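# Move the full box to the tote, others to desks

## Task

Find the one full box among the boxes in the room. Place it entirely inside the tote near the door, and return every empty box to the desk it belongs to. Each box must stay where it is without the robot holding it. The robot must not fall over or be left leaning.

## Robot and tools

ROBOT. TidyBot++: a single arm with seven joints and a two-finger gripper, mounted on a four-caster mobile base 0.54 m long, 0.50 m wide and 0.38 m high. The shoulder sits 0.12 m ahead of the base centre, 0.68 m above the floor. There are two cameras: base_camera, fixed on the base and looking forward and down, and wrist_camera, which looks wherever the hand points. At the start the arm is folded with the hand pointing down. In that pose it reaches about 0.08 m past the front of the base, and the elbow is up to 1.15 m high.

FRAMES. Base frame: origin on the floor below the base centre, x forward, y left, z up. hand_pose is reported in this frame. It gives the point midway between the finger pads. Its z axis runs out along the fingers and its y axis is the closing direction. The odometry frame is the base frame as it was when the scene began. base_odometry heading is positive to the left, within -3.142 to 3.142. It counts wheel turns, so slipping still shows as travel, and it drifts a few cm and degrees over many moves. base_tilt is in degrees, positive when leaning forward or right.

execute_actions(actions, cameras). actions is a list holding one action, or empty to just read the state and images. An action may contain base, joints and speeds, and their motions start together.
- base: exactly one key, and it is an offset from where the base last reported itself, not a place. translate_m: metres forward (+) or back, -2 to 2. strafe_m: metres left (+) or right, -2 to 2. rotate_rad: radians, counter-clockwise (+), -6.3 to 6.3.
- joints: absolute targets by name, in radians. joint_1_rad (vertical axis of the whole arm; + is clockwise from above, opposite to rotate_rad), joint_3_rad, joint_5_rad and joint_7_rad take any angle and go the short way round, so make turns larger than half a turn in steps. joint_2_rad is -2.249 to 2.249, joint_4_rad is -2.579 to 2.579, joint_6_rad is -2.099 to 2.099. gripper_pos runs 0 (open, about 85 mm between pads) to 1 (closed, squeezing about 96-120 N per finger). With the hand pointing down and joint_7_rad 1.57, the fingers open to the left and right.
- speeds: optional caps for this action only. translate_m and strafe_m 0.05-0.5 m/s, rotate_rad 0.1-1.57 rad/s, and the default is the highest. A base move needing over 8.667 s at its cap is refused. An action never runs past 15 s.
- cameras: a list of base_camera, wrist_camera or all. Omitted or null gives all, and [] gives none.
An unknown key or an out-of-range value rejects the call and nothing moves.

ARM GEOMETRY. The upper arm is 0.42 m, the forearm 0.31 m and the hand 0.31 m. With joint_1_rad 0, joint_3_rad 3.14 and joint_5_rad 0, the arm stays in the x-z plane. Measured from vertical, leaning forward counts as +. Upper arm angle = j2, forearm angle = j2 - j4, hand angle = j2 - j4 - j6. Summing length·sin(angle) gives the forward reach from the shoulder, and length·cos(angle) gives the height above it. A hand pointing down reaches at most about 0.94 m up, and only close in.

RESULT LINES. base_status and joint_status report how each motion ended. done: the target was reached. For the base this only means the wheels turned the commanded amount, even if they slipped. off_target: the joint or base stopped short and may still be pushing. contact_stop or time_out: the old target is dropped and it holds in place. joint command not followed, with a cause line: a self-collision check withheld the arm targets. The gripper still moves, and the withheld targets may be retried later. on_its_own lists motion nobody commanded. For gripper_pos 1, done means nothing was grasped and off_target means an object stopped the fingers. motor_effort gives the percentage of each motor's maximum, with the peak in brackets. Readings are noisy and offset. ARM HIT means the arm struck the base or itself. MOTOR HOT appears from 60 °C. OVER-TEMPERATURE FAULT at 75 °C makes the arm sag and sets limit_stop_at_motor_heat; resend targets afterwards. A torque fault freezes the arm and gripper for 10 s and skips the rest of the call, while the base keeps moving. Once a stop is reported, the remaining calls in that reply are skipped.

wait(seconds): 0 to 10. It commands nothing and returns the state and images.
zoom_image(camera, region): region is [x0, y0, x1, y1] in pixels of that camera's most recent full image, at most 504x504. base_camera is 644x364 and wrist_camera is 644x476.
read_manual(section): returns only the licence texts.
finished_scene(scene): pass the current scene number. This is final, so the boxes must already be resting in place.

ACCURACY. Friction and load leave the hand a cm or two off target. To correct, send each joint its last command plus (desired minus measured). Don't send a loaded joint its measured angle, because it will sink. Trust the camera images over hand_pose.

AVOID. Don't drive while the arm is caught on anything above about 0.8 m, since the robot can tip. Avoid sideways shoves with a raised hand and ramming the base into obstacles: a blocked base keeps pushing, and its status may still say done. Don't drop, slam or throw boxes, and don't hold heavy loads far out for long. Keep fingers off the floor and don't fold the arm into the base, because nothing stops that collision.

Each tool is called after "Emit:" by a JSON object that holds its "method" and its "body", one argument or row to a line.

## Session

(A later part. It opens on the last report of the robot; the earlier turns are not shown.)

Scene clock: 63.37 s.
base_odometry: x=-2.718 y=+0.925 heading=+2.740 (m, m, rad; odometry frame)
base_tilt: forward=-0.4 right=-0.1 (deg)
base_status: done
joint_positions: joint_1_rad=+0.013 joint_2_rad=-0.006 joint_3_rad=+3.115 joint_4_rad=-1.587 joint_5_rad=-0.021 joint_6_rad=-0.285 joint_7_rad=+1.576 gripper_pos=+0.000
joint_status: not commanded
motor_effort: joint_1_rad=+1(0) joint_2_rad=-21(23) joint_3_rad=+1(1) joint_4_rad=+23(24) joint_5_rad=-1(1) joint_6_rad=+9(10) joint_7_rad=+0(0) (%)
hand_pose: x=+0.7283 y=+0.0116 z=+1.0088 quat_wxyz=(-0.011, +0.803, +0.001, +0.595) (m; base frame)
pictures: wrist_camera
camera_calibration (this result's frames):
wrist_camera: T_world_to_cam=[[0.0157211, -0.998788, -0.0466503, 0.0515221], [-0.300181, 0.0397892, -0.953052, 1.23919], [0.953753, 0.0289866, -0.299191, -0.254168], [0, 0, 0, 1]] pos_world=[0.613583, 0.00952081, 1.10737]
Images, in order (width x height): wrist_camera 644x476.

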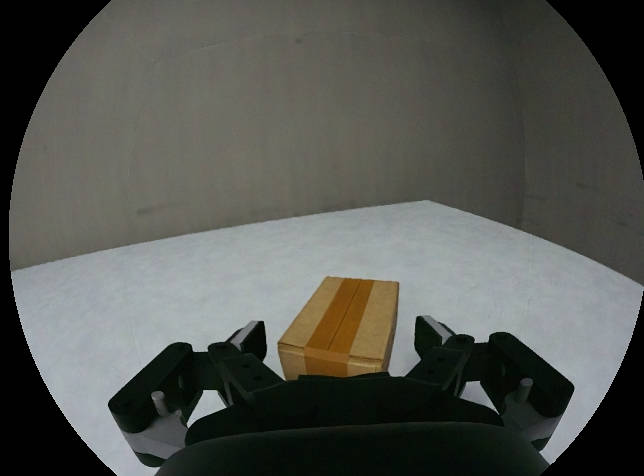

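Good, between the fingers. Go deeper.

Emit:
{"method": "execute_actions", "body": {
  "actions": [
    {"base":{"translate_m":0.045},"speeds":{"translate_m":0.1}}
  ],
  "cameras": ["wrist_camera"]
}}

Emit:
{"method": "execute_actions", "body": {
  "actions": [
    {"joints":{"gripper_pos":1}}
  ],
  "cameras": []
}}

Emit:
{"method": "execute_actions", "body": {
  "actions": [
    {"joints":{"joint_4_rad":-1.45}}
  ],
  "cameras": ["wrist_camera"]
}}

Scene clock: 64.70 s.
base_odometry: x=-2.760 y=+0.943 heading=+2.740 (m, m, rad; odometry frame)
base_tilt: forward=-0.4 right=-0.1 (deg)
base_status: done
joint_positions: joint_1_rad=+0.013 joint_2_rad=-0.006 joint_3_rad=+3.115 joint_4_rad=-1.587 joint_5_rad=-0.021 joint_6_rad=-0.285 joint_7_rad=+1.576 gripper_pos=+0.000
joint_status: not commanded
motor_effort: joint_1_rad=+0(1) joint_2_rad=-20(23) joint_3_rad=+1(1) joint_4_rad=+23(23) joint_5_rad=-1(1) joint_6_rad=+9(9) joint_7_rad=+0(0) (%)
hand_pose: x=+0.7284 y=+0.0116 z=+1.0086 quat_wxyz=(-0.011, +0.803, +0.001, +0.595) (m; base frame)
pictures: wrist_camera
camera_calibration (this result's frames):
wrist_camera: T_world_to_cam=[[0.0157052, -0.998787, -0.0466601, 0.0515308], [-0.300503, 0.0397936, -0.952951, 1.23916], [0.953652, 0.0289878, -0.299513, -0.253936], [0, 0, 0, 1]] pos_world=[0.613727, 0.00951887, 1.1072]
Images, in order (width x height): wrist_camera 644x476.

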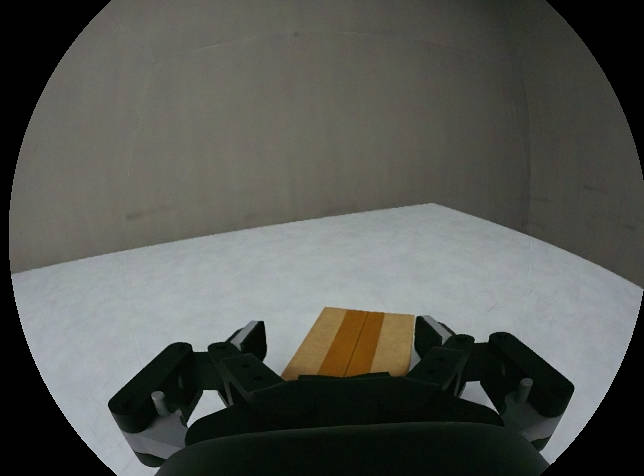

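Scene clock: 65.80 s.
base_odometry: x=-2.760 y=+0.943 heading=+2.740 (m, m, rad; odometry frame)
base_tilt: forward=-0.4 right=-0.1 (deg)
base_status: not commanded
joint_positions: joint_1_rad=+0.013 joint_2_rad=-0.007 joint_3_rad=+3.115 joint_4_rad=-1.587 joint_5_rad=-0.021 joint_6_rad=-0.284 joint_7_rad=+1.576 gripper_pos=+0.320
joint_status: gripper_pos off_target (ended at +0.320, target +1.000)
motor_effort: joint_1_rad=+1(1) joint_2_rad=-20(21) joint_3_rad=+1(0) joint_4_rad=+22(22) joint_5_rad=-1(0) joint_6_rad=+9(9) joint_7_rad=+0(0) (%)
hand_pose: x=+0.7279 y=+0.0116 z=+1.0096 quat_wxyz=(-0.011, +0.803, +0.001, +0.596) (m; base frame)
pictures: none
No camera images: the call's "cameras" was empty. Leave "cameras" out to get every camera's image.

Scene clock: 66.87 s.
base_odometry: x=-2.760 y=+0.943 heading=+2.740 (m, m, rad; odometry frame)
base_tilt: forward=-0.4 right=-0.1 (deg)
base_status: not commanded
joint_positions: joint_1_rad=+0.013 joint_2_rad=-0.007 joint_3_rad=+3.115 joint_4_rad=-1.465 joint_5_rad=-0.021 joint_6_rad=-0.284 joint_7_rad=+1.576 gripper_pos=+0.320
joint_status: all done
motor_effort: joint_1_rad=+0(1) joint_2_rad=-21(22) joint_3_rad=+0(1) joint_4_rad=+23(25) joint_5_rad=-1(1) joint_6_rad=+9(10) joint_7_rad=+0(0) (%)
hand_pose: x=+0.7346 y=+0.0117 z=+1.0849 quat_wxyz=(-0.011, +0.765, +0.001, +0.644) (m; base frame)
pictures: wrist_camera
camera_calibration (this result's frames):
wrist_camera: T_world_to_cam=[[0.0214728, -0.99871, -0.0460056, 0.0501621], [-0.1804, 0.0413904, -0.982722, 1.25782], [0.983359, 0.0294012, -0.179279, -0.389243], [0, 0, 0, 1]] pos_world=[0.608599, 0.0094799, 1.16862]
Images, in order (width x height): wrist_camera 644x476.

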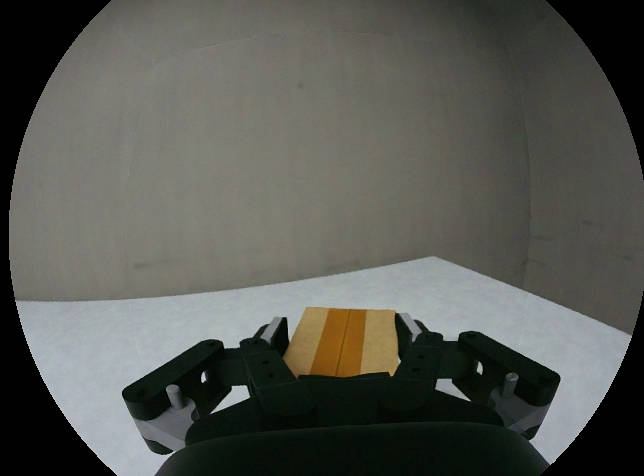

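Emit:
{"method": "execute_actions", "body": {
  "actions": [
    {"joints":{"joint_4_rad":-1.595}}
  ],
  "cameras": []
}}

Emit:
{"method": "execute_actions", "body": {
  "actions": [
    {"joints":{"gripper_pos":0}}
  ],
  "cameras": []
}}

Emit:
{"method": "execute_actions", "body": {
  "actions": [
    {"base":{"translate_m":-0.4}}
  ],
  "cameras": []
}}

Emit:
{"method": "execute_actions", "body": {
  "actions": [
    {"base":{"rotate_rad":0.4},"joints":{"joint_4_rad":-1.2,"joint_6_rad":-0.7}}
  ],
  "cameras": []
}}

Emit:
{"method": "execute_actions", "body": {
  "actions": [
    {"base":{"strafe_m":0.5}}
  ]
}}

Scene clock: 68.23 s.
base_odometry: x=-2.760 y=+0.943 heading=+2.740 (m, m, rad; odometry frame)
base_tilt: forward=-0.4 right=-0.1 (deg)
base_status: not commanded
joint_positions: joint_1_rad=+0.013 joint_2_rad=-0.005 joint_3_rad=+3.115 joint_4_rad=-1.583 joint_5_rad=-0.021 joint_6_rad=-0.284 joint_7_rad=+1.576 gripper_pos=+0.320
joint_status: all done
motor_effort: joint_1_rad=+1(0) joint_2_rad=-20(23) joint_3_rad=+1(0) joint_4_rad=+22(24) joint_5_rad=-1(1) joint_6_rad=+9(10) joint_7_rad=+0(0) (%)
hand_pose: x=+0.7289 y=+0.0116 z=+1.0109 quat_wxyz=(-0.011, +0.802, +0.001, +0.597) (m; base frame)
pictures: none
No camera images: the call's "cameras" was empty. Leave "cameras" out to get every camera's image.

Scene clock: 69.33 s.
base_odometry: x=-2.760 y=+0.943 heading=+2.740 (m, m, rad; odometry frame)
base_tilt: forward=-0.4 right=-0.1 (deg)
base_status: not commanded
joint_positions: joint_1_rad=+0.013 joint_2_rad=-0.005 joint_3_rad=+3.115 joint_4_rad=-1.583 joint_5_rad=-0.021 joint_6_rad=-0.284 joint_7_rad=+1.576 gripper_pos=+0.000
joint_status: all done
motor_effort: joint_1_rad=+1(1) joint_2_rad=-21(21) joint_3_rad=+1(1) joint_4_rad=+22(23) joint_5_rad=+0(1) joint_6_rad=+9(9) joint_7_rad=+0(0) (%)
hand_pose: x=+0.7289 y=+0.0116 z=+1.0109 quat_wxyz=(-0.011, +0.802, +0.001, +0.597) (m; base frame)
pictures: none
No camera images: the call's "cameras" was empty. Leave "cameras" out to get every camera's image.

Scene clock: 71.57 s.
base_odometry: x=-2.392 y=+0.786 heading=+2.740 (m, m, rad; odometry frame)
base_tilt: forward=-0.5 right=-0.1 (deg)
base_status: done
joint_positions: joint_1_rad=+0.013 joint_2_rad=-0.012 joint_3_rad=+3.115 joint_4_rad=-1.583 joint_5_rad=-0.021 joint_6_rad=-0.284 joint_7_rad=+1.576 gripper_pos=+0.000
joint_status: not commanded
motor_effort: joint_1_rad=+1(2) joint_2_rad=-20(23) joint_3_rad=+1(3) joint_4_rad=+22(24) joint_5_rad=-2(1) joint_6_rad=+9(10) joint_7_rad=+0(0) (%)
hand_pose: x=+0.7268 y=+0.0117 z=+1.0148 quat_wxyz=(-0.011, +0.800, +0.001, +0.599) (m; base frame)
pictures: none
No camera images: the call's "cameras" was empty. Leave "cameras" out to get every camera's image.

Scene clock: 73.10 s.
base_odometry: x=-2.392 y=+0.786 heading=+3.140 (m, m, rad; odometry frame)
base_tilt: forward=-0.4 right=-0.1 (deg)
base_status: done
joint_positions: joint_1_rad=+0.007 joint_2_rad=-0.009 joint_3_rad=+3.112 joint_4_rad=-1.220 joint_5_rad=-0.021 joint_6_rad=-0.676 joint_7_rad=+1.576 gripper_pos=+0.000
joint_status: all done
motor_effort: joint_1_rad=+1(4) joint_2_rad=-20(22) joint_3_rad=+0(4) joint_4_rad=+22(23) joint_5_rad=-1(0) joint_6_rad=+9(10) joint_7_rad=+0(0) (%)
hand_pose: x=+0.7045 y=+0.0188 z=+1.1168 quat_wxyz=(-0.015, +0.809, +0.009, +0.587) (m; base frame)
pictures: none
No camera images: the call's "cameras" was empty. Leave "cameras" out to get every camera's image.

Scene clock: 75.47 s.
base_odometry: x=-2.392 y=+0.286 heading=+3.140 (m, m, rad; odometry frame)
base_tilt: forward=-0.5 right=-0.1 (deg)
base_status: done
joint_positions: joint_1_rad=+0.008 joint_2_rad=-0.009 joint_3_rad=+3.112 joint_4_rad=-1.220 joint_5_rad=-0.021 joint_6_rad=-0.676 joint_7_rad=+1.576 gripper_pos=+0.000
joint_status: not commanded
motor_effort: joint_1_rad=+2(3) joint_2_rad=-20(19) joint_3_rad=+1(4) joint_4_rad=+21(22) joint_5_rad=+0(2) joint_6_rad=+9(9) joint_7_rad=+0(0) (%)
hand_pose: x=+0.7045 y=+0.0184 z=+1.1168 quat_wxyz=(-0.015, +0.809, +0.008, +0.587) (m; base frame)
pictures: base_camera, wrist_camera
camera_calibration (this result's frames):
wrist_camera: T_world_to_cam=[[0.0310225, -0.998496, -0.0451969, 0.0512902], [-0.320092, 0.0329125, -0.946814, 1.34191], [0.946878, 0.0438398, -0.31859, -0.173122], [0, 0, 0, 1]] pos_world=[0.591871, 0.014637, 1.21771]
Images, in order (width x height): base_camera 644x364, wrist_camera 644x476.

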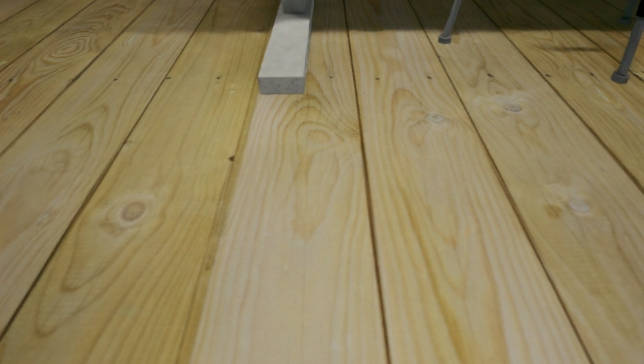

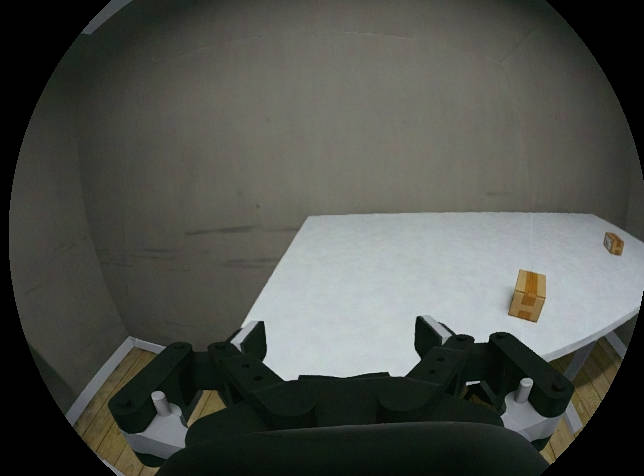

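Emit:
{"method": "execute_actions", "body": {
  "actions": [
    {"base":{"strafe_m":-0.295},"joints":{"joint_4_rad":-1.56,"joint_6_rad":-0.28}}
  ],
  "cameras": ["wrist_camera"]
}}

Scene clock: 77.93 s.
base_odometry: x=-2.392 y=+0.581 heading=+3.141 (m, m, rad; odometry frame)
base_tilt: forward=-0.4 right=-0.1 (deg)
base_status: done
joint_positions: joint_1_rad=+0.016 joint_2_rad=-0.007 joint_3_rad=+3.113 joint_4_rad=-1.541 joint_5_rad=-0.021 joint_6_rad=-0.304 joint_7_rad=+1.576 gripper_pos=+0.000
joint_status: all done
motor_effort: joint_1_rad=+1(3) joint_2_rad=-21(23) joint_3_rad=+0(4) joint_4_rad=+22(23) joint_5_rad=-2(0) joint_6_rad=+9(10) joint_7_rad=+0(0) (%)
hand_pose: x=+0.7301 y=+0.0114 z=+1.0319 quat_wxyz=(-0.011, +0.795, +0.001, +0.607) (m; base frame)
pictures: wrist_camera
camera_calibration (this result's frames):
wrist_camera: T_world_to_cam=[[0.0168451, -0.998775, -0.0465244, 0.05143], [-0.273658, 0.0401489, -0.960989, 1.25061], [0.96168, 0.0289197, -0.272646, -0.282126], [0, 0, 0, 1]] pos_world=[0.612687, 0.00931548, 1.12729]
Images, in order (width x height): wrist_camera 644x476.

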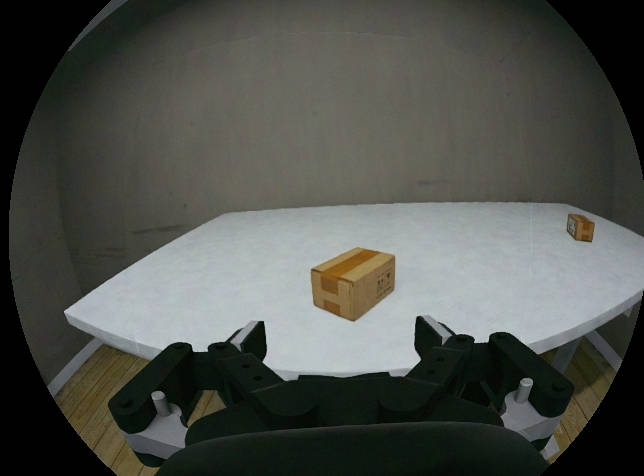

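Emit:
{"method": "execute_actions", "body": {
  "actions": [
    {"base":{"translate_m":-0.06}}
  ],
  "cameras": []
}}

Emit:
{"method": "execute_actions", "body": {
  "actions": [
    {"base":{"rotate_rad":-0.5}}
  ],
  "cameras": []
}}

Emit:
{"method": "execute_actions", "body": {
  "actions": [
    {"base":{"strafe_m":0.45},"joints":{"joint_4_rad":-1.6},"speeds":{"strafe_m":0.3}}
  ]
}}

Scene clock: 79.57 s.
base_odometry: x=-2.332 y=+0.581 heading=+3.141 (m, m, rad; odometry frame)
base_tilt: forward=-0.5 right=-0.1 (deg)
base_status: done
joint_positions: joint_1_rad=+0.016 joint_2_rad=-0.010 joint_3_rad=+3.113 joint_4_rad=-1.541 joint_5_rad=-0.021 joint_6_rad=-0.302 joint_7_rad=+1.576 gripper_pos=+0.000
joint_status: not commanded
motor_effort: joint_1_rad=+1(0) joint_2_rad=-20(24) joint_3_rad=+1(0) joint_4_rad=+23(23) joint_5_rad=-2(1) joint_6_rad=+9(10) joint_7_rad=+0(0) (%)
hand_pose: x=+0.7289 y=+0.0114 z=+1.0344 quat_wxyz=(-0.011, +0.793, +0.001, +0.608) (m; base frame)
pictures: none
No camera images: the call's "cameras" was empty. Leave "cameras" out to get every camera's image.

Scene clock: 81.07 s.
base_odometry: x=-2.332 y=+0.581 heading=+2.641 (m, m, rad; odometry frame)
base_tilt: forward=-0.5 right=-0.1 (deg)
base_status: done
joint_positions: joint_1_rad=+0.022 joint_2_rad=-0.010 joint_3_rad=+3.116 joint_4_rad=-1.541 joint_5_rad=-0.021 joint_6_rad=-0.302 joint_7_rad=+1.576 gripper_pos=+0.000
joint_status: not commanded
motor_effort: joint_1_rad=+1(2) joint_2_rad=-21(22) joint_3_rad=+0(3) joint_4_rad=+23(23) joint_5_rad=-1(1) joint_6_rad=+9(9) joint_7_rad=+0(0) (%)
hand_pose: x=+0.7290 y=+0.0056 z=+1.0345 quat_wxyz=(-0.008, +0.793, -0.002, +0.609) (m; base frame)
pictures: none
No camera images: the call's "cameras" was empty. Leave "cameras" out to get every camera's image.

Scene clock: 83.53 s.
base_odometry: x=-2.548 y=+0.187 heading=+2.640 (m, m, rad; odometry frame)
base_tilt: forward=-0.4 right=-0.1 (deg)
base_status: done
joint_positions: joint_1_rad=+0.021 joint_2_rad=-0.008 joint_3_rad=+3.116 joint_4_rad=-1.582 joint_5_rad=-0.021 joint_6_rad=-0.302 joint_7_rad=+1.576 gripper_pos=+0.000
joint_status: all done
motor_effort: joint_1_rad=+1(2) joint_2_rad=-21(21) joint_3_rad=+1(2) joint_4_rad=+23(23) joint_5_rad=-1(2) joint_6_rad=+9(9) joint_7_rad=+0(0) (%)
hand_pose: x=+0.7265 y=+0.0063 z=+1.0084 quat_wxyz=(-0.008, +0.806, -0.002, +0.592) (m; base frame)
pictures: base_camera, wrist_camera
camera_calibration (this result's frames):
wrist_camera: T_world_to_cam=[[0.00670068, -0.99889, -0.046615, 0.0527215], [-0.308987, 0.0422666, -0.950127, 1.2419], [0.951043, 0.0207699, -0.308361, -0.241107], [0, 0, 0, 1]] pos_world=[0.612679, 0.00518, 1.10807]
Images, in order (width x height): base_camera 644x364, wrist_camera 644x476.

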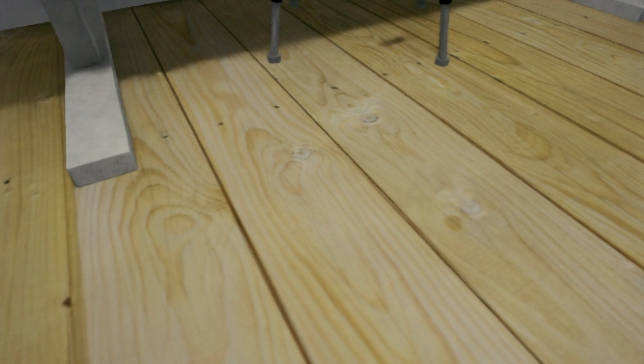

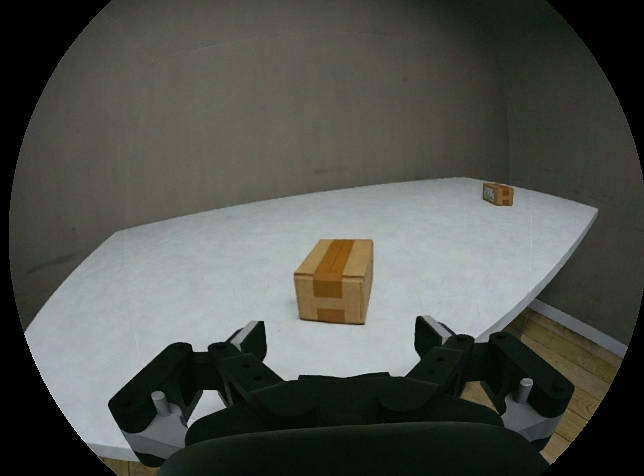

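Emit:
{"method": "execute_actions", "body": {
  "actions": [
    {"base":{"translate_m":0.165},"speeds":{"translate_m":0.12}}
  ],
  "cameras": ["wrist_camera"]
}}

Emit:
{"method": "execute_actions", "body": {
  "actions": [
    {"joints":{"gripper_pos":1}}
  ],
  "cameras": []
}}

Emit:
{"method": "execute_actions", "body": {
  "actions": [
    {"joints":{"joint_4_rad":-1.45}}
  ],
  "cameras": ["wrist_camera"]
}}

Scene clock: 85.87 s.
base_odometry: x=-2.693 y=+0.266 heading=+2.640 (m, m, rad; odometry frame)
base_tilt: forward=-0.4 right=-0.1 (deg)
base_status: done
joint_positions: joint_1_rad=+0.021 joint_2_rad=-0.007 joint_3_rad=+3.116 joint_4_rad=-1.582 joint_5_rad=-0.021 joint_6_rad=-0.300 joint_7_rad=+1.576 gripper_pos=+0.000
joint_status: not commanded
motor_effort: joint_1_rad=+1(0) joint_2_rad=-20(22) joint_3_rad=+0(0) joint_4_rad=+22(23) joint_5_rad=-1(1) joint_6_rad=+9(10) joint_7_rad=+0(0) (%)
hand_pose: x=+0.7271 y=+0.0063 z=+1.0081 quat_wxyz=(-0.008, +0.806, -0.002, +0.592) (m; base frame)
pictures: wrist_camera
camera_calibration (this result's frames):
wrist_camera: T_world_to_cam=[[0.00668048, -0.998889, -0.0466477, 0.052728], [-0.308496, 0.0423147, -0.950284, 1.24157], [0.951202, 0.020739, -0.307871, -0.242402], [0, 0, 0, 1]] pos_world=[0.61324, 0.00515997, 1.10768]
Images, in order (width x height): wrist_camera 644x476.

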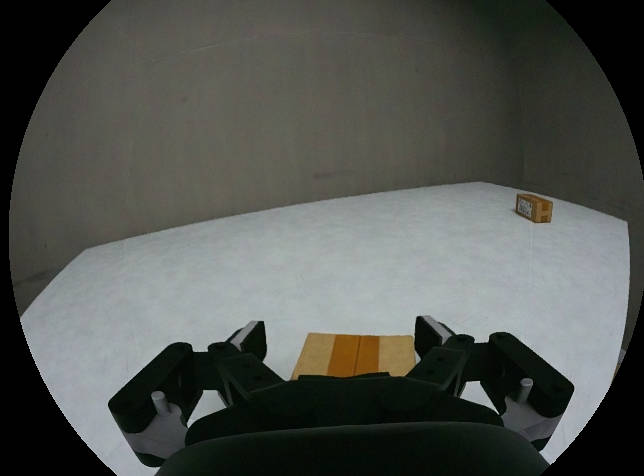

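Scene clock: 86.97 s.
base_odometry: x=-2.693 y=+0.266 heading=+2.640 (m, m, rad; odometry frame)
base_tilt: forward=-0.4 right=-0.1 (deg)
base_status: not commanded
joint_positions: joint_1_rad=+0.021 joint_2_rad=-0.009 joint_3_rad=+3.116 joint_4_rad=-1.582 joint_5_rad=-0.021 joint_6_rad=-0.297 joint_7_rad=+1.576 gripper_pos=+0.348
joint_status: gripper_pos off_target (ended at +0.348, target +1.000)
motor_effort: joint_1_rad=+1(0) joint_2_rad=-20(20) joint_3_rad=+1(0) joint_4_rad=+22(23) joint_5_rad=-2(2) joint_6_rad=+8(9) joint_7_rad=+0(0) (%)
hand_pose: x=+0.7267 y=+0.0063 z=+1.0099 quat_wxyz=(-0.008, +0.805, -0.002, +0.594) (m; base frame)
pictures: none
No camera images: the call's "cameras" was empty. Leave "cameras" out to get every camera's image.

Scene clock: 88.03 s.
base_odometry: x=-2.693 y=+0.266 heading=+2.640 (m, m, rad; odometry frame)
base_tilt: forward=-0.4 right=-0.1 (deg)
base_status: not commanded
joint_positions: joint_1_rad=+0.021 joint_2_rad=-0.007 joint_3_rad=+3.116 joint_4_rad=-1.466 joint_5_rad=-0.021 joint_6_rad=-0.297 joint_7_rad=+1.576 gripper_pos=+0.349
joint_status: all done
motor_effort: joint_1_rad=+0(1) joint_2_rad=-21(22) joint_3_rad=+0(1) joint_4_rad=+23(23) joint_5_rad=+0(2) joint_6_rad=+10(10) joint_7_rad=+1(0) (%)
hand_pose: x=+0.7340 y=+0.0063 z=+1.0805 quat_wxyz=(-0.009, +0.769, -0.002, +0.639) (m; base frame)
pictures: wrist_camera
camera_calibration (this result's frames):
wrist_camera: T_world_to_cam=[[0.0121722, -0.998863, -0.0460896, 0.0514577], [-0.193424, 0.0428704, -0.980178, 1.26039], [0.98104, 0.0208458, -0.192682, -0.373049], [0, 0, 0, 1]] pos_world=[0.60914, 0.00514227, 1.1659]
Images, in order (width x height): wrist_camera 644x476.

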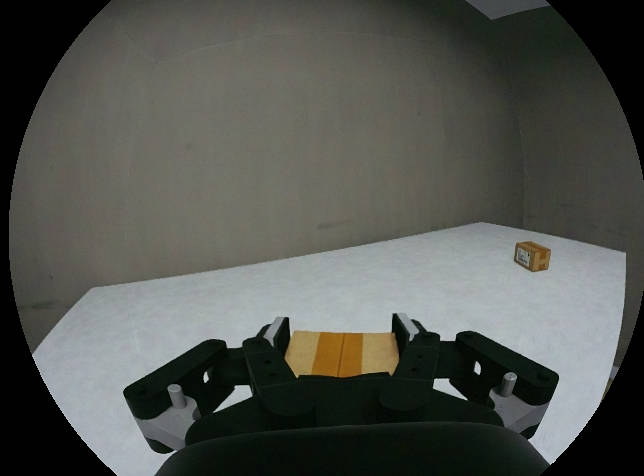

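Emit:
{"method": "execute_actions", "body": {
  "actions": [
    {"joints":{"joint_4_rad":-1.595}}
  ],
  "cameras": []
}}

Emit:
{"method": "execute_actions", "body": {
  "actions": [
    {"joints":{"gripper_pos":0}}
  ],
  "cameras": []
}}

Emit:
{"method": "execute_actions", "body": {
  "actions": [
    {"base":{"translate_m":-0.5}}
  ],
  "cameras": []
}}

Emit:
{"method": "execute_actions", "body": {
  "actions": [
    {"base":{"rotate_rad":2.07},"joints":{"joint_4_rad":-1.2,"joint_6_rad":-0.7}}
  ]
}}

Scene clock: 89.50 s.
base_odometry: x=-2.693 y=+0.266 heading=+2.640 (m, m, rad; odometry frame)
base_tilt: forward=-0.4 right=-0.1 (deg)
base_status: not commanded
joint_positions: joint_1_rad=+0.021 joint_2_rad=-0.008 joint_3_rad=+3.116 joint_4_rad=-1.581 joint_5_rad=-0.021 joint_6_rad=-0.295 joint_7_rad=+1.576 gripper_pos=+0.349
joint_status: all done
motor_effort: joint_1_rad=+1(1) joint_2_rad=-20(23) joint_3_rad=+1(1) joint_4_rad=+22(24) joint_5_rad=-1(2) joint_6_rad=+9(10) joint_7_rad=+0(0) (%)
hand_pose: x=+0.7274 y=+0.0062 z=+1.0108 quat_wxyz=(-0.008, +0.804, -0.002, +0.595) (m; base frame)
pictures: none
No camera images: the call's "cameras" was empty. Leave "cameras" out to get every camera's image.

Scene clock: 90.60 s.
base_odometry: x=-2.693 y=+0.266 heading=+2.640 (m, m, rad; odometry frame)
base_tilt: forward=-0.4 right=-0.1 (deg)
base_status: not commanded
joint_positions: joint_1_rad=+0.021 joint_2_rad=-0.008 joint_3_rad=+3.116 joint_4_rad=-1.581 joint_5_rad=-0.021 joint_6_rad=-0.295 joint_7_rad=+1.576 gripper_pos=+0.000
joint_status: all done
motor_effort: joint_1_rad=+1(1) joint_2_rad=-20(20) joint_3_rad=+1(1) joint_4_rad=+22(23) joint_5_rad=-1(0) joint_6_rad=+9(9) joint_7_rad=+0(0) (%)
hand_pose: x=+0.7274 y=+0.0062 z=+1.0108 quat_wxyz=(-0.008, +0.804, -0.002, +0.595) (m; base frame)
pictures: none
No camera images: the call's "cameras" was empty. Leave "cameras" out to get every camera's image.

Scene clock: 93.07 s.
base_odometry: x=-2.254 y=+0.026 heading=+2.640 (m, m, rad; odometry frame)
base_tilt: forward=-0.5 right=-0.1 (deg)
base_status: done
joint_positions: joint_1_rad=+0.021 joint_2_rad=-0.011 joint_3_rad=+3.116 joint_4_rad=-1.581 joint_5_rad=-0.021 joint_6_rad=-0.295 joint_7_rad=+1.576 gripper_pos=+0.000
joint_status: not commanded
motor_effort: joint_1_rad=+1(1) joint_2_rad=-20(24) joint_3_rad=+1(1) joint_4_rad=+23(23) joint_5_rad=-2(1) joint_6_rad=+9(9) joint_7_rad=+0(0) (%)
hand_pose: x=+0.7264 y=+0.0063 z=+1.0126 quat_wxyz=(-0.008, +0.803, -0.002, +0.596) (m; base frame)
pictures: none
No camera images: the call's "cameras" was empty. Leave "cameras" out to get every camera's image.

Scene clock: 95.73 s.
base_odometry: x=-2.254 y=+0.026 heading=-1.573 (m, m, rad; odometry frame)
base_tilt: forward=-0.4 right=-0.1 (deg)
base_status: done
joint_positions: joint_1_rad=+0.017 joint_2_rad=-0.001 joint_3_rad=+3.116 joint_4_rad=-1.223 joint_5_rad=-0.021 joint_6_rad=-0.675 joint_7_rad=+1.576 gripper_pos=+0.000
joint_status: all done
motor_effort: joint_1_rad=+1(1) joint_2_rad=-20(23) joint_3_rad=+1(2) joint_4_rad=+21(24) joint_5_rad=-1(2) joint_6_rad=+9(9) joint_7_rad=+0(0) (%)
hand_pose: x=+0.7085 y=+0.0107 z=+1.1107 quat_wxyz=(-0.011, +0.812, +0.003, +0.583) (m; base frame)
pictures: base_camera, wrist_camera
camera_calibration (this result's frames):
wrist_camera: T_world_to_cam=[[0.0175141, -0.998809, -0.0455459, 0.053135], [-0.329031, 0.0372581, -0.943584, 1.34031], [0.944157, 0.0315121, -0.327987, -0.166005], [0, 0, 0, 1]] pos_world=[0.596808, 0.00836542, 1.21267]
Images, in order (width x height): base_camera 644x364, wrist_camera 644x476.

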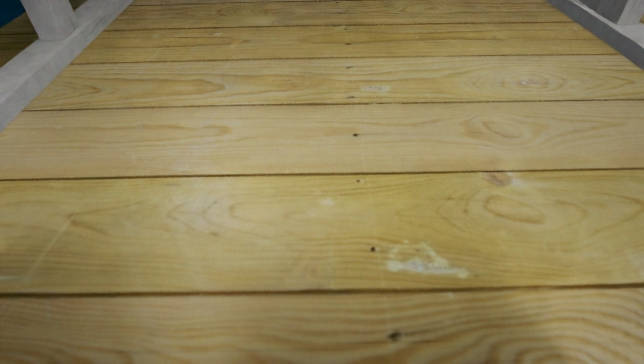

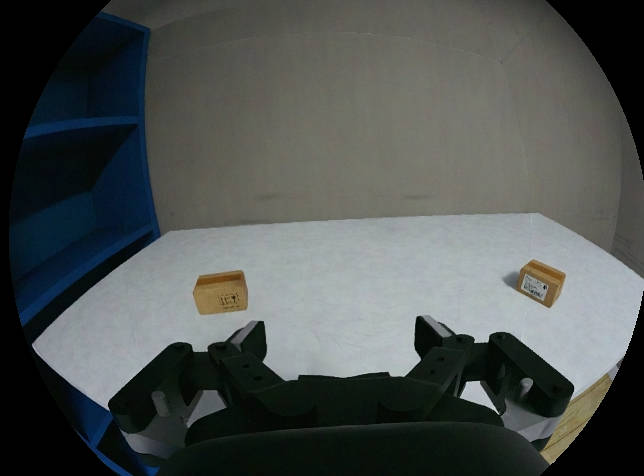

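Emit:
{"method": "execute_actions", "body": {
  "actions": [
    {"base":{"strafe_m":0.17},"joints":{"joint_4_rad":-1.58,"joint_6_rad":-0.28,"gripper_pos":1}}
  ]
}}

Scene clock: 97.73 s.
base_odometry: x=-2.084 y=+0.025 heading=-1.572 (m, m, rad; odometry frame)
base_tilt: forward=-0.4 right=-0.1 (deg)
base_status: done
joint_positions: joint_1_rad=+0.015 joint_2_rad=-0.002 joint_3_rad=+3.116 joint_4_rad=-1.560 joint_5_rad=-0.021 joint_6_rad=-0.304 joint_7_rad=+1.576 gripper_pos=+0.999
joint_status: all done
motor_effort: joint_1_rad=+2(3) joint_2_rad=-21(22) joint_3_rad=+1(4) joint_4_rad=+23(24) joint_5_rad=+0(1) joint_6_rad=+9(9) joint_7_rad=+0(0) (%)
hand_pose: x=+0.7303 y=+0.0100 z=+1.0168 quat_wxyz=(-0.010, +0.802, +0.000, +0.597) (m; base frame)
pictures: base_camera, wrist_camera
camera_calibration (this result's frames):
wrist_camera: T_world_to_cam=[[0.0134477, -0.998816, -0.0467509, 0.0520144], [-0.297345, 0.0406454, -0.953904, 1.24626], [0.954675, 0.026729, -0.296447, -0.257034], [0, 0, 0, 1]] pos_world=[0.615255, 0.00816813, 1.11505]
Images, in order (width x height): base_camera 644x364, wrist_camera 644x476.

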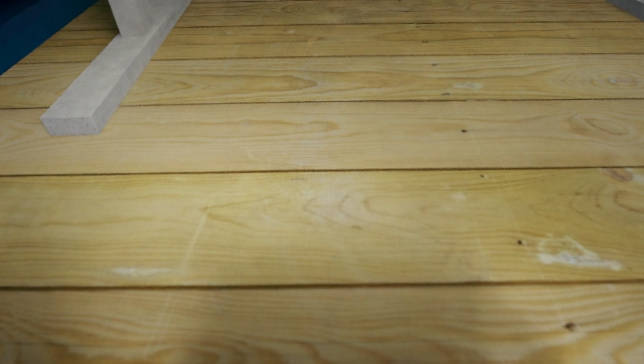

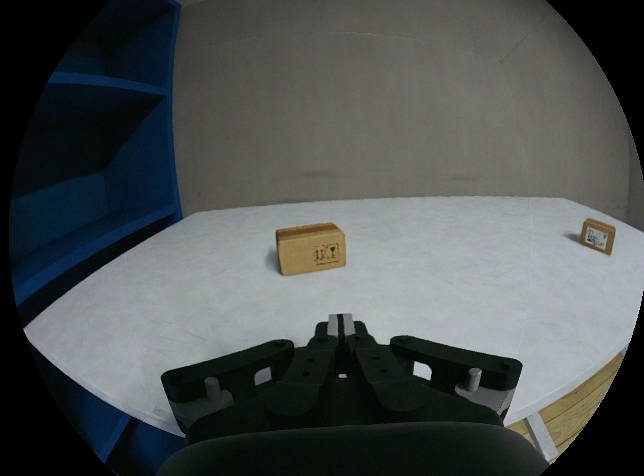

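Emit:
{"method": "execute_actions", "body": {
  "actions": [
    {"base":{"translate_m":0.17},"speeds":{"translate_m":0.15}}
  ],
  "cameras": ["wrist_camera"]
}}

Emit:
{"method": "execute_actions", "body": {
  "actions": [
    {"base":{"translate_m":0.06},"speeds":{"translate_m":0.06}}
  ],
  "cameras": ["wrist_camera"]
}}

Scene clock: 99.87 s.
base_odometry: x=-2.084 y=-0.145 heading=-1.572 (m, m, rad; odometry frame)
base_tilt: forward=-0.4 right=-0.1 (deg)
base_status: done
joint_positions: joint_1_rad=+0.015 joint_2_rad=-0.003 joint_3_rad=+3.116 joint_4_rad=-1.561 joint_5_rad=-0.021 joint_6_rad=-0.303 joint_7_rad=+1.576 gripper_pos=+0.999
joint_status: not commanded
motor_effort: joint_1_rad=+1(1) joint_2_rad=-21(23) joint_3_rad=+1(1) joint_4_rad=+23(25) joint_5_rad=-1(1) joint_6_rad=+9(10) joint_7_rad=+0(0) (%)
hand_pose: x=+0.7299 y=+0.0100 z=+1.0179 quat_wxyz=(-0.010, +0.802, +0.000, +0.598) (m; base frame)
pictures: wrist_camera
camera_calibration (this result's frames):
wrist_camera: T_world_to_cam=[[0.013537, -0.998817, -0.0467063, 0.0519584], [-0.294761, 0.0406488, -0.954706, 1.24614], [0.955475, 0.026691, -0.293862, -0.259544], [0, 0, 0, 1]] pos_world=[0.614596, 0.00817061, 1.11585]
Images, in order (width x height): wrist_camera 644x476.

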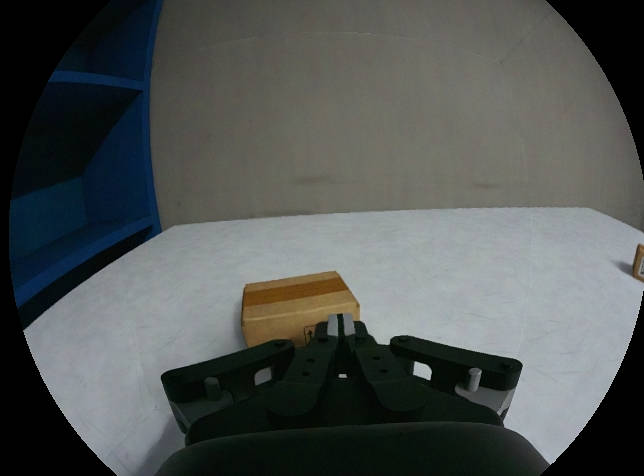

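Scene clock: 101.37 s.
base_odometry: x=-2.084 y=-0.205 heading=-1.572 (m, m, rad; odometry frame)
base_tilt: forward=-0.4 right=-0.1 (deg)
base_status: done
joint_positions: joint_1_rad=+0.015 joint_2_rad=-0.006 joint_3_rad=+3.116 joint_4_rad=-1.561 joint_5_rad=-0.021 joint_6_rad=-0.302 joint_7_rad=+1.576 gripper_pos=+0.999
joint_status: not commanded
motor_effort: joint_1_rad=+1(0) joint_2_rad=-20(22) joint_3_rad=+0(1) joint_4_rad=+23(23) joint_5_rad=-2(0) joint_6_rad=+9(9) joint_7_rad=+0(0) (%)
hand_pose: x=+0.7291 y=+0.0100 z=+1.0194 quat_wxyz=(-0.010, +0.801, +0.000, +0.599) (m; base frame)
pictures: wrist_camera
camera_calibration (this result's frames):
wrist_camera: T_world_to_cam=[[0.0136515, -0.998818, -0.0466409, 0.0518966], [-0.292239, 0.0406231, -0.955482, 1.24629], [0.956248, 0.0266741, -0.291339, -0.261533], [0, 0, 0, 1]] pos_world=[0.613595, 0.00818346, 1.11703]
Images, in order (width x height): wrist_camera 644x476.

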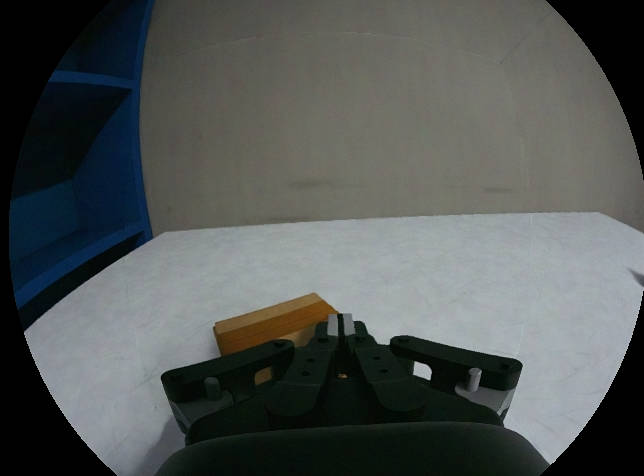

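Push a bit more, then back off to look.

Emit:
{"method": "execute_actions", "body": {
  "actions": [
    {"base":{"translate_m":0.04},"speeds":{"translate_m":0.06}}
  ],
  "cameras": []
}}

Emit:
{"method": "execute_actions", "body": {
  "actions": [
    {"base":{"translate_m":-0.17}}
  ],
  "cameras": ["wrist_camera"]
}}

Scene clock: 102.83 s.
base_odometry: x=-2.084 y=-0.245 heading=-1.572 (m, m, rad; odometry frame)
base_tilt: forward=-0.5 right=-0.1 (deg)
base_status: done
joint_positions: joint_1_rad=+0.015 joint_2_rad=-0.008 joint_3_rad=+3.116 joint_4_rad=-1.561 joint_5_rad=-0.021 joint_6_rad=-0.299 joint_7_rad=+1.576 gripper_pos=+0.999
joint_status: not commanded
motor_effort: joint_1_rad=+1(1) joint_2_rad=-20(22) joint_3_rad=+0(0) joint_4_rad=+22(23) joint_5_rad=-1(1) joint_6_rad=+8(10) joint_7_rad=+0(0) (%)
hand_pose: x=+0.7285 y=+0.0100 z=+1.0221 quat_wxyz=(-0.010, +0.799, +0.000, +0.601) (m; base frame)
pictures: none
No camera images: the call's "cameras" was empty. Leave "cameras" out to get every camera's image.

Scene clock: 104.37 s.
base_odometry: x=-2.084 y=-0.075 heading=-1.572 (m, m, rad; odometry frame)
base_tilt: forward=-0.4 right=-0.1 (deg)
base_status: done
joint_positions: joint_1_rad=+0.014 joint_2_rad=-0.011 joint_3_rad=+3.116 joint_4_rad=-1.562 joint_5_rad=-0.021 joint_6_rad=-0.294 joint_7_rad=+1.576 gripper_pos=+0.999
joint_status: not commanded
motor_effort: joint_1_rad=+1(2) joint_2_rad=-21(23) joint_3_rad=+1(2) joint_4_rad=+23(23) joint_5_rad=-1(1) joint_6_rad=+9(10) joint_7_rad=+0(0) (%)
hand_pose: x=+0.7279 y=+0.0101 z=+1.0243 quat_wxyz=(-0.010, +0.797, +0.000, +0.604) (m; base frame)
pictures: wrist_camera
camera_calibration (this result's frames):
wrist_camera: T_world_to_cam=[[0.0141596, -0.998819, -0.0464703, 0.0516448], [-0.280325, 0.0406458, -0.959044, 1.24562], [0.959801, 0.0266065, -0.279419, -0.273738], [0, 0, 0, 1]] pos_world=[0.611182, 0.00823762, 1.12052]
Images, in order (width x height): wrist_camera 644x476.

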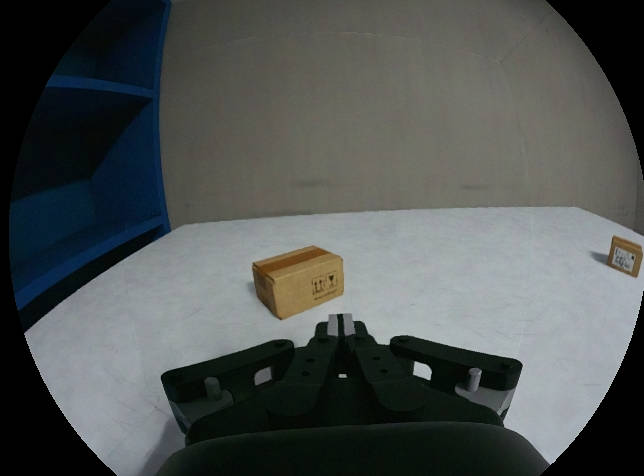

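Emit:
{"method": "execute_actions", "body": {
  "actions": [
    {"base":{"strafe_m":0.10},"joints":{"joint_4_rad":-1.61}}
  ],
  "cameras": []
}}

Emit:
{"method": "execute_actions", "body": {
  "actions": [
    {"base":{"translate_m":0.10},"speeds":{"translate_m":0.15}}
  ],
  "cameras": ["wrist_camera"]
}}

Emit:
{"method": "execute_actions", "body": {
  "actions": [
    {"base":{"strafe_m":-0.08},"speeds":{"strafe_m":0.06}}
  ],
  "cameras": ["wrist_camera"]
}}

Emit:
{"method": "execute_actions", "body": {
  "actions": [
    {"base":{"translate_m":-0.1}}
  ],
  "cameras": ["wrist_camera"]
}}

Scene clock: 106.57 s.
base_odometry: x=-1.984 y=-0.075 heading=-1.572 (m, m, rad; odometry frame)
base_tilt: forward=-0.4 right=-0.1 (deg)
base_status: done
joint_positions: joint_1_rad=+0.013 joint_2_rad=-0.009 joint_3_rad=+3.116 joint_4_rad=-1.591 joint_5_rad=-0.021 joint_6_rad=-0.294 joint_7_rad=+1.576 gripper_pos=+0.999
joint_status: all done
motor_effort: joint_1_rad=+1(2) joint_2_rad=-21(21) joint_3_rad=+1(3) joint_4_rad=+22(24) joint_5_rad=-1(1) joint_6_rad=+9(10) joint_7_rad=+0(0) (%)
hand_pose: x=+0.7261 y=+0.0112 z=+1.0058 quat_wxyz=(-0.011, +0.806, +0.001, +0.592) (m; base frame)
pictures: none
No camera images: the call's "cameras" was empty. Leave "cameras" out to get every camera's image.

Scene clock: 107.90 s.
base_odometry: x=-1.984 y=-0.175 heading=-1.572 (m, m, rad; odometry frame)
base_tilt: forward=-0.4 right=-0.1 (deg)
base_status: done
joint_positions: joint_1_rad=+0.013 joint_2_rad=-0.005 joint_3_rad=+3.116 joint_4_rad=-1.591 joint_5_rad=-0.021 joint_6_rad=-0.294 joint_7_rad=+1.576 gripper_pos=+0.999
joint_status: not commanded
motor_effort: joint_1_rad=+1(0) joint_2_rad=-20(24) joint_3_rad=+0(1) joint_4_rad=+23(23) joint_5_rad=-1(1) joint_6_rad=+9(10) joint_7_rad=+0(0) (%)
hand_pose: x=+0.7274 y=+0.0112 z=+1.0030 quat_wxyz=(-0.011, +0.808, +0.001, +0.590) (m; base frame)
pictures: wrist_camera
camera_calibration (this result's frames):
wrist_camera: T_world_to_cam=[[0.0144354, -0.998804, -0.0467088, 0.0517984], [-0.313632, 0.0398333, -0.948709, 1.23886], [0.949435, 0.0283444, -0.312682, -0.238324], [0, 0, 0, 1]] pos_world=[0.614071, 0.0091437, 1.10322]
Images, in order (width x height): wrist_camera 644x476.

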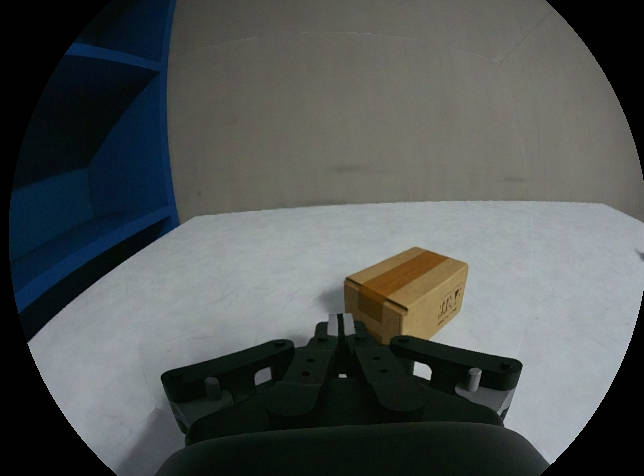

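Scene clock: 109.73 s.
base_odometry: x=-2.064 y=-0.175 heading=-1.572 (m, m, rad; odometry frame)
base_tilt: forward=-0.5 right=-0.1 (deg)
base_status: done
joint_positions: joint_1_rad=+0.013 joint_2_rad=-0.005 joint_3_rad=+3.116 joint_4_rad=-1.591 joint_5_rad=-0.021 joint_6_rad=-0.294 joint_7_rad=+1.576 gripper_pos=+0.999
joint_status: not commanded
motor_effort: joint_1_rad=+1(3) joint_2_rad=-20(22) joint_3_rad=+1(3) joint_4_rad=+23(23) joint_5_rad=-1(1) joint_6_rad=+9(9) joint_7_rad=+0(0) (%)
hand_pose: x=+0.7274 y=+0.0111 z=+1.0030 quat_wxyz=(-0.011, +0.808, +0.001, +0.590) (m; base frame)
pictures: wrist_camera
camera_calibration (this result's frames):
wrist_camera: T_world_to_cam=[[0.0143108, -0.998806, -0.0467088, 0.0518132], [-0.313627, 0.0398724, -0.948709, 1.23886], [0.949438, 0.0282259, -0.312682, -0.238324], [0, 0, 0, 1]] pos_world=[0.614072, 0.00908196, 1.10322]
Images, in order (width x height): wrist_camera 644x476.

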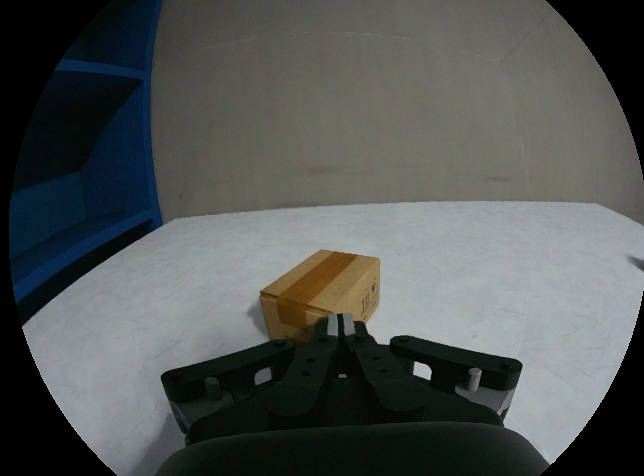

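Scene clock: 111.00 s.
base_odometry: x=-2.064 y=-0.075 heading=-1.572 (m, m, rad; odometry frame)
base_tilt: forward=-0.4 right=-0.1 (deg)
base_status: done
joint_positions: joint_1_rad=+0.013 joint_2_rad=-0.011 joint_3_rad=+3.116 joint_4_rad=-1.592 joint_5_rad=-0.021 joint_6_rad=-0.294 joint_7_rad=+1.576 gripper_pos=+0.999
joint_status: not commanded
motor_effort: joint_1_rad=+1(1) joint_2_rad=-20(24) joint_3_rad=+1(0) joint_4_rad=+23(23) joint_5_rad=-1(0) joint_6_rad=+9(9) joint_7_rad=+0(0) (%)
hand_pose: x=+0.7252 y=+0.0111 z=+1.0067 quat_wxyz=(-0.011, +0.806, +0.001, +0.592) (m; base frame)
pictures: wrist_camera
camera_calibration (this result's frames):
wrist_camera: T_world_to_cam=[[0.0145905, -0.99881, -0.0465322, 0.0516597], [-0.307927, 0.039787, -0.950578, 1.23938], [0.951298, 0.028198, -0.30698, -0.242221], [0, 0, 0, 1]] pos_world=[0.611311, 0.00911709, 1.10618]
Images, in order (width x height): wrist_camera 644x476.

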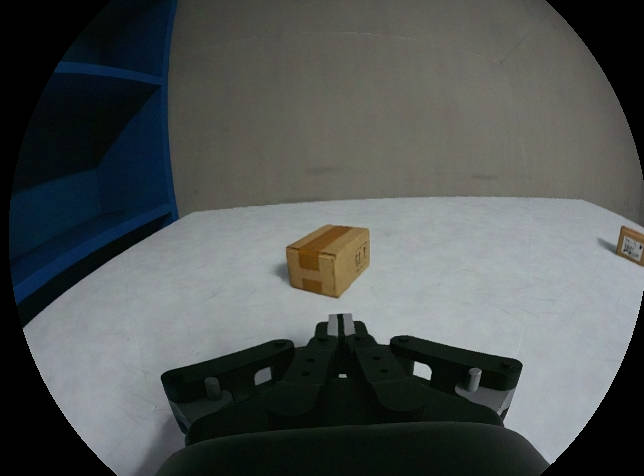

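Emit:
{"method": "execute_actions", "body": {
  "actions": [
    {"base":{"strafe_m":0.242},"joints":{"joint_1_rad":0.4,"joint_2_rad":-0.29,"joint_4_rad":-1.81,"joint_6_rad":-0.35,"gripper_pos":0}}
  ],
  "cameras": []
}}

Emit:
{"method": "execute_actions", "body": {
  "actions": [
    {"base":{"translate_m":0.23},"speeds":{"translate_m":0.2}}
  ]
}}

Scene clock: 114.07 s.
base_odometry: x=-1.822 y=-0.075 heading=-1.571 (m, m, rad; odometry frame)
base_tilt: forward=-0.5 right=-0.1 (deg)
base_status: done
joint_positions: joint_1_rad=+0.385 joint_2_rad=-0.292 joint_3_rad=+3.116 joint_4_rad=-1.785 joint_5_rad=-0.021 joint_6_rad=-0.325 joint_7_rad=+1.576 gripper_pos=+0.000
joint_status: all done
motor_effort: joint_1_rad=+1(2) joint_2_rad=-10(22) joint_3_rad=+1(2) joint_4_rad=+23(22) joint_5_rad=-1(1) joint_6_rad=+9(9) joint_7_rad=+0(0) (%)
hand_pose: x=+0.5832 y=-0.1684 z=+1.0331 quat_wxyz=(+0.106, +0.776, -0.143, +0.605) (m; base frame)
pictures: none
No camera images: the call's "cameras" was empty. Leave "cameras" out to get every camera's image.

Scene clock: 116.00 s.
base_odometry: x=-1.822 y=-0.305 heading=-1.571 (m, m, rad; odometry frame)
base_tilt: forward=-0.5 right=-0.1 (deg)
base_status: done
joint_positions: joint_1_rad=+0.385 joint_2_rad=-0.289 joint_3_rad=+3.116 joint_4_rad=-1.786 joint_5_rad=-0.021 joint_6_rad=-0.326 joint_7_rad=+1.576 gripper_pos=+0.000
joint_status: not commanded
motor_effort: joint_1_rad=+0(0) joint_2_rad=-10(13) joint_3_rad=+1(1) joint_4_rad=+22(23) joint_5_rad=-1(1) joint_6_rad=+9(9) joint_7_rad=+0(0) (%)
hand_pose: x=+0.5840 y=-0.1691 z=+1.0301 quat_wxyz=(+0.106, +0.778, -0.143, +0.603) (m; base frame)
pictures: base_camera, wrist_camera
camera_calibration (this result's frames):
wrist_camera: T_world_to_cam=[[-0.348291, -0.936559, -0.0393804, 0.0899095], [-0.229805, 0.126039, -0.965041, 1.20921], [0.908781, -0.327066, -0.259124, -0.18015], [0, 0, 0, 1]] pos_world=[0.472914, -0.127123, 1.1238]
Images, in order (width x height): base_camera 644x364, wrist_camera 644x476.

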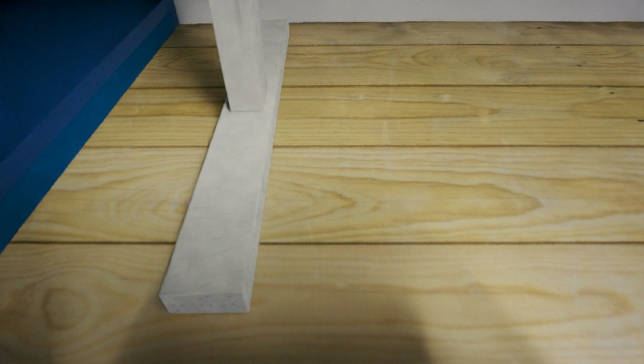

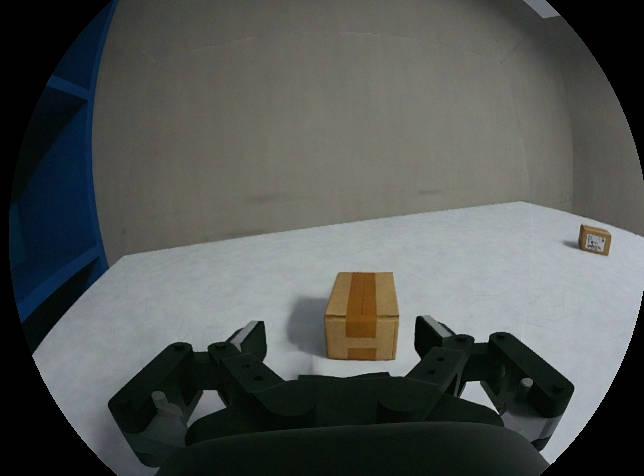

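Emit:
{"method": "execute_actions", "body": {
  "actions": [
    {"joints":{"joint_1_rad":0.44,"joint_2_rad":-0.15,"joint_4_rad":-1.72,"joint_6_rad":-0.32}}
  ],
  "cameras": ["wrist_camera"]
}}

Emit:
{"method": "execute_actions", "body": {
  "actions": [
    {"joints":{"joint_2_rad":0.01,"joint_4_rad":-1.61,"joint_6_rad":-0.28}}
  ],
  "cameras": ["wrist_camera"]
}}

Scene clock: 117.33 s.
base_odometry: x=-1.822 y=-0.305 heading=-1.571 (m, m, rad; odometry frame)
base_tilt: forward=-0.5 right=-0.1 (deg)
base_status: not commanded
joint_positions: joint_1_rad=+0.424 joint_2_rad=-0.148 joint_3_rad=+3.116 joint_4_rad=-1.742 joint_5_rad=-0.021 joint_6_rad=-0.326 joint_7_rad=+1.576 gripper_pos=+0.000
joint_status: all done
motor_effort: joint_1_rad=+1(1) joint_2_rad=-15(18) joint_3_rad=+1(1) joint_4_rad=+22(23) joint_5_rad=+0(1) joint_6_rad=+9(9) joint_7_rad=+0(0) (%)
hand_pose: x=+0.6227 y=-0.2072 z=+0.9839 quat_wxyz=(+0.108, +0.803, -0.165, +0.563) (m; base frame)
pictures: wrist_camera
camera_calibration (this result's frames):
wrist_camera: T_world_to_cam=[[-0.387552, -0.920838, -0.0431448, 0.0972908], [-0.308255, 0.173559, -0.935337, 1.20777], [0.868782, -0.349192, -0.351116, -0.128864], [0, 0, 0, 1]] pos_world=[0.521962, -0.165029, 1.08863]
Images, in order (width x height): wrist_camera 644x476.

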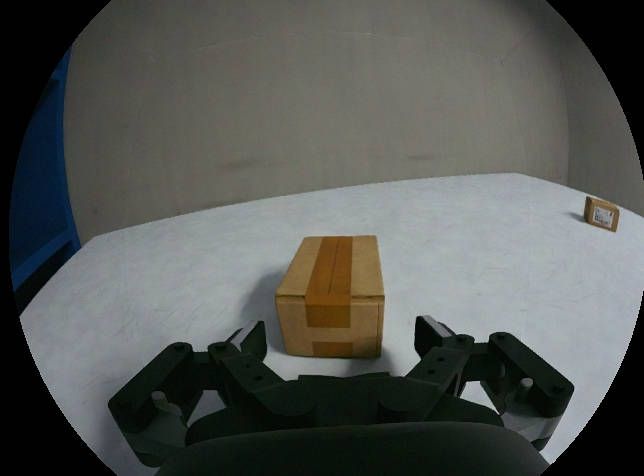

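Scene clock: 118.43 s.
base_odometry: x=-1.822 y=-0.305 heading=-1.571 (m, m, rad; odometry frame)
base_tilt: forward=-0.4 right=-0.1 (deg)
base_status: not commanded
joint_positions: joint_1_rad=+0.424 joint_2_rad=+0.001 joint_3_rad=+3.116 joint_4_rad=-1.630 joint_5_rad=-0.021 joint_6_rad=-0.302 joint_7_rad=+1.576 gripper_pos=+0.000
joint_status: all done
motor_effort: joint_1_rad=+2(3) joint_2_rad=-19(22) joint_3_rad=+1(3) joint_4_rad=+22(23) joint_5_rad=-1(0) joint_6_rad=+9(10) joint_7_rad=+0(0) (%)
hand_pose: x=+0.6780 y=-0.2317 z=+0.9733 quat_wxyz=(+0.106, +0.806, -0.167, +0.558) (m; base frame)
pictures: wrist_camera
camera_calibration (this result's frames):
wrist_camera: T_world_to_cam=[[-0.388304, -0.920337, -0.046895, 0.0999219], [-0.317389, 0.181339, -0.930796, 1.22273], [0.86515, -0.346548, -0.362519, -0.175086], [0, 0, 0, 1]] pos_world=[0.578356, -0.190442, 1.07932]
Images, in order (width x height): wrist_camera 644x476.

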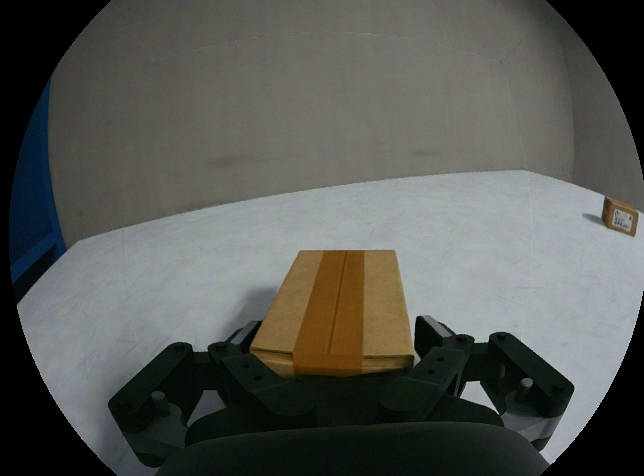

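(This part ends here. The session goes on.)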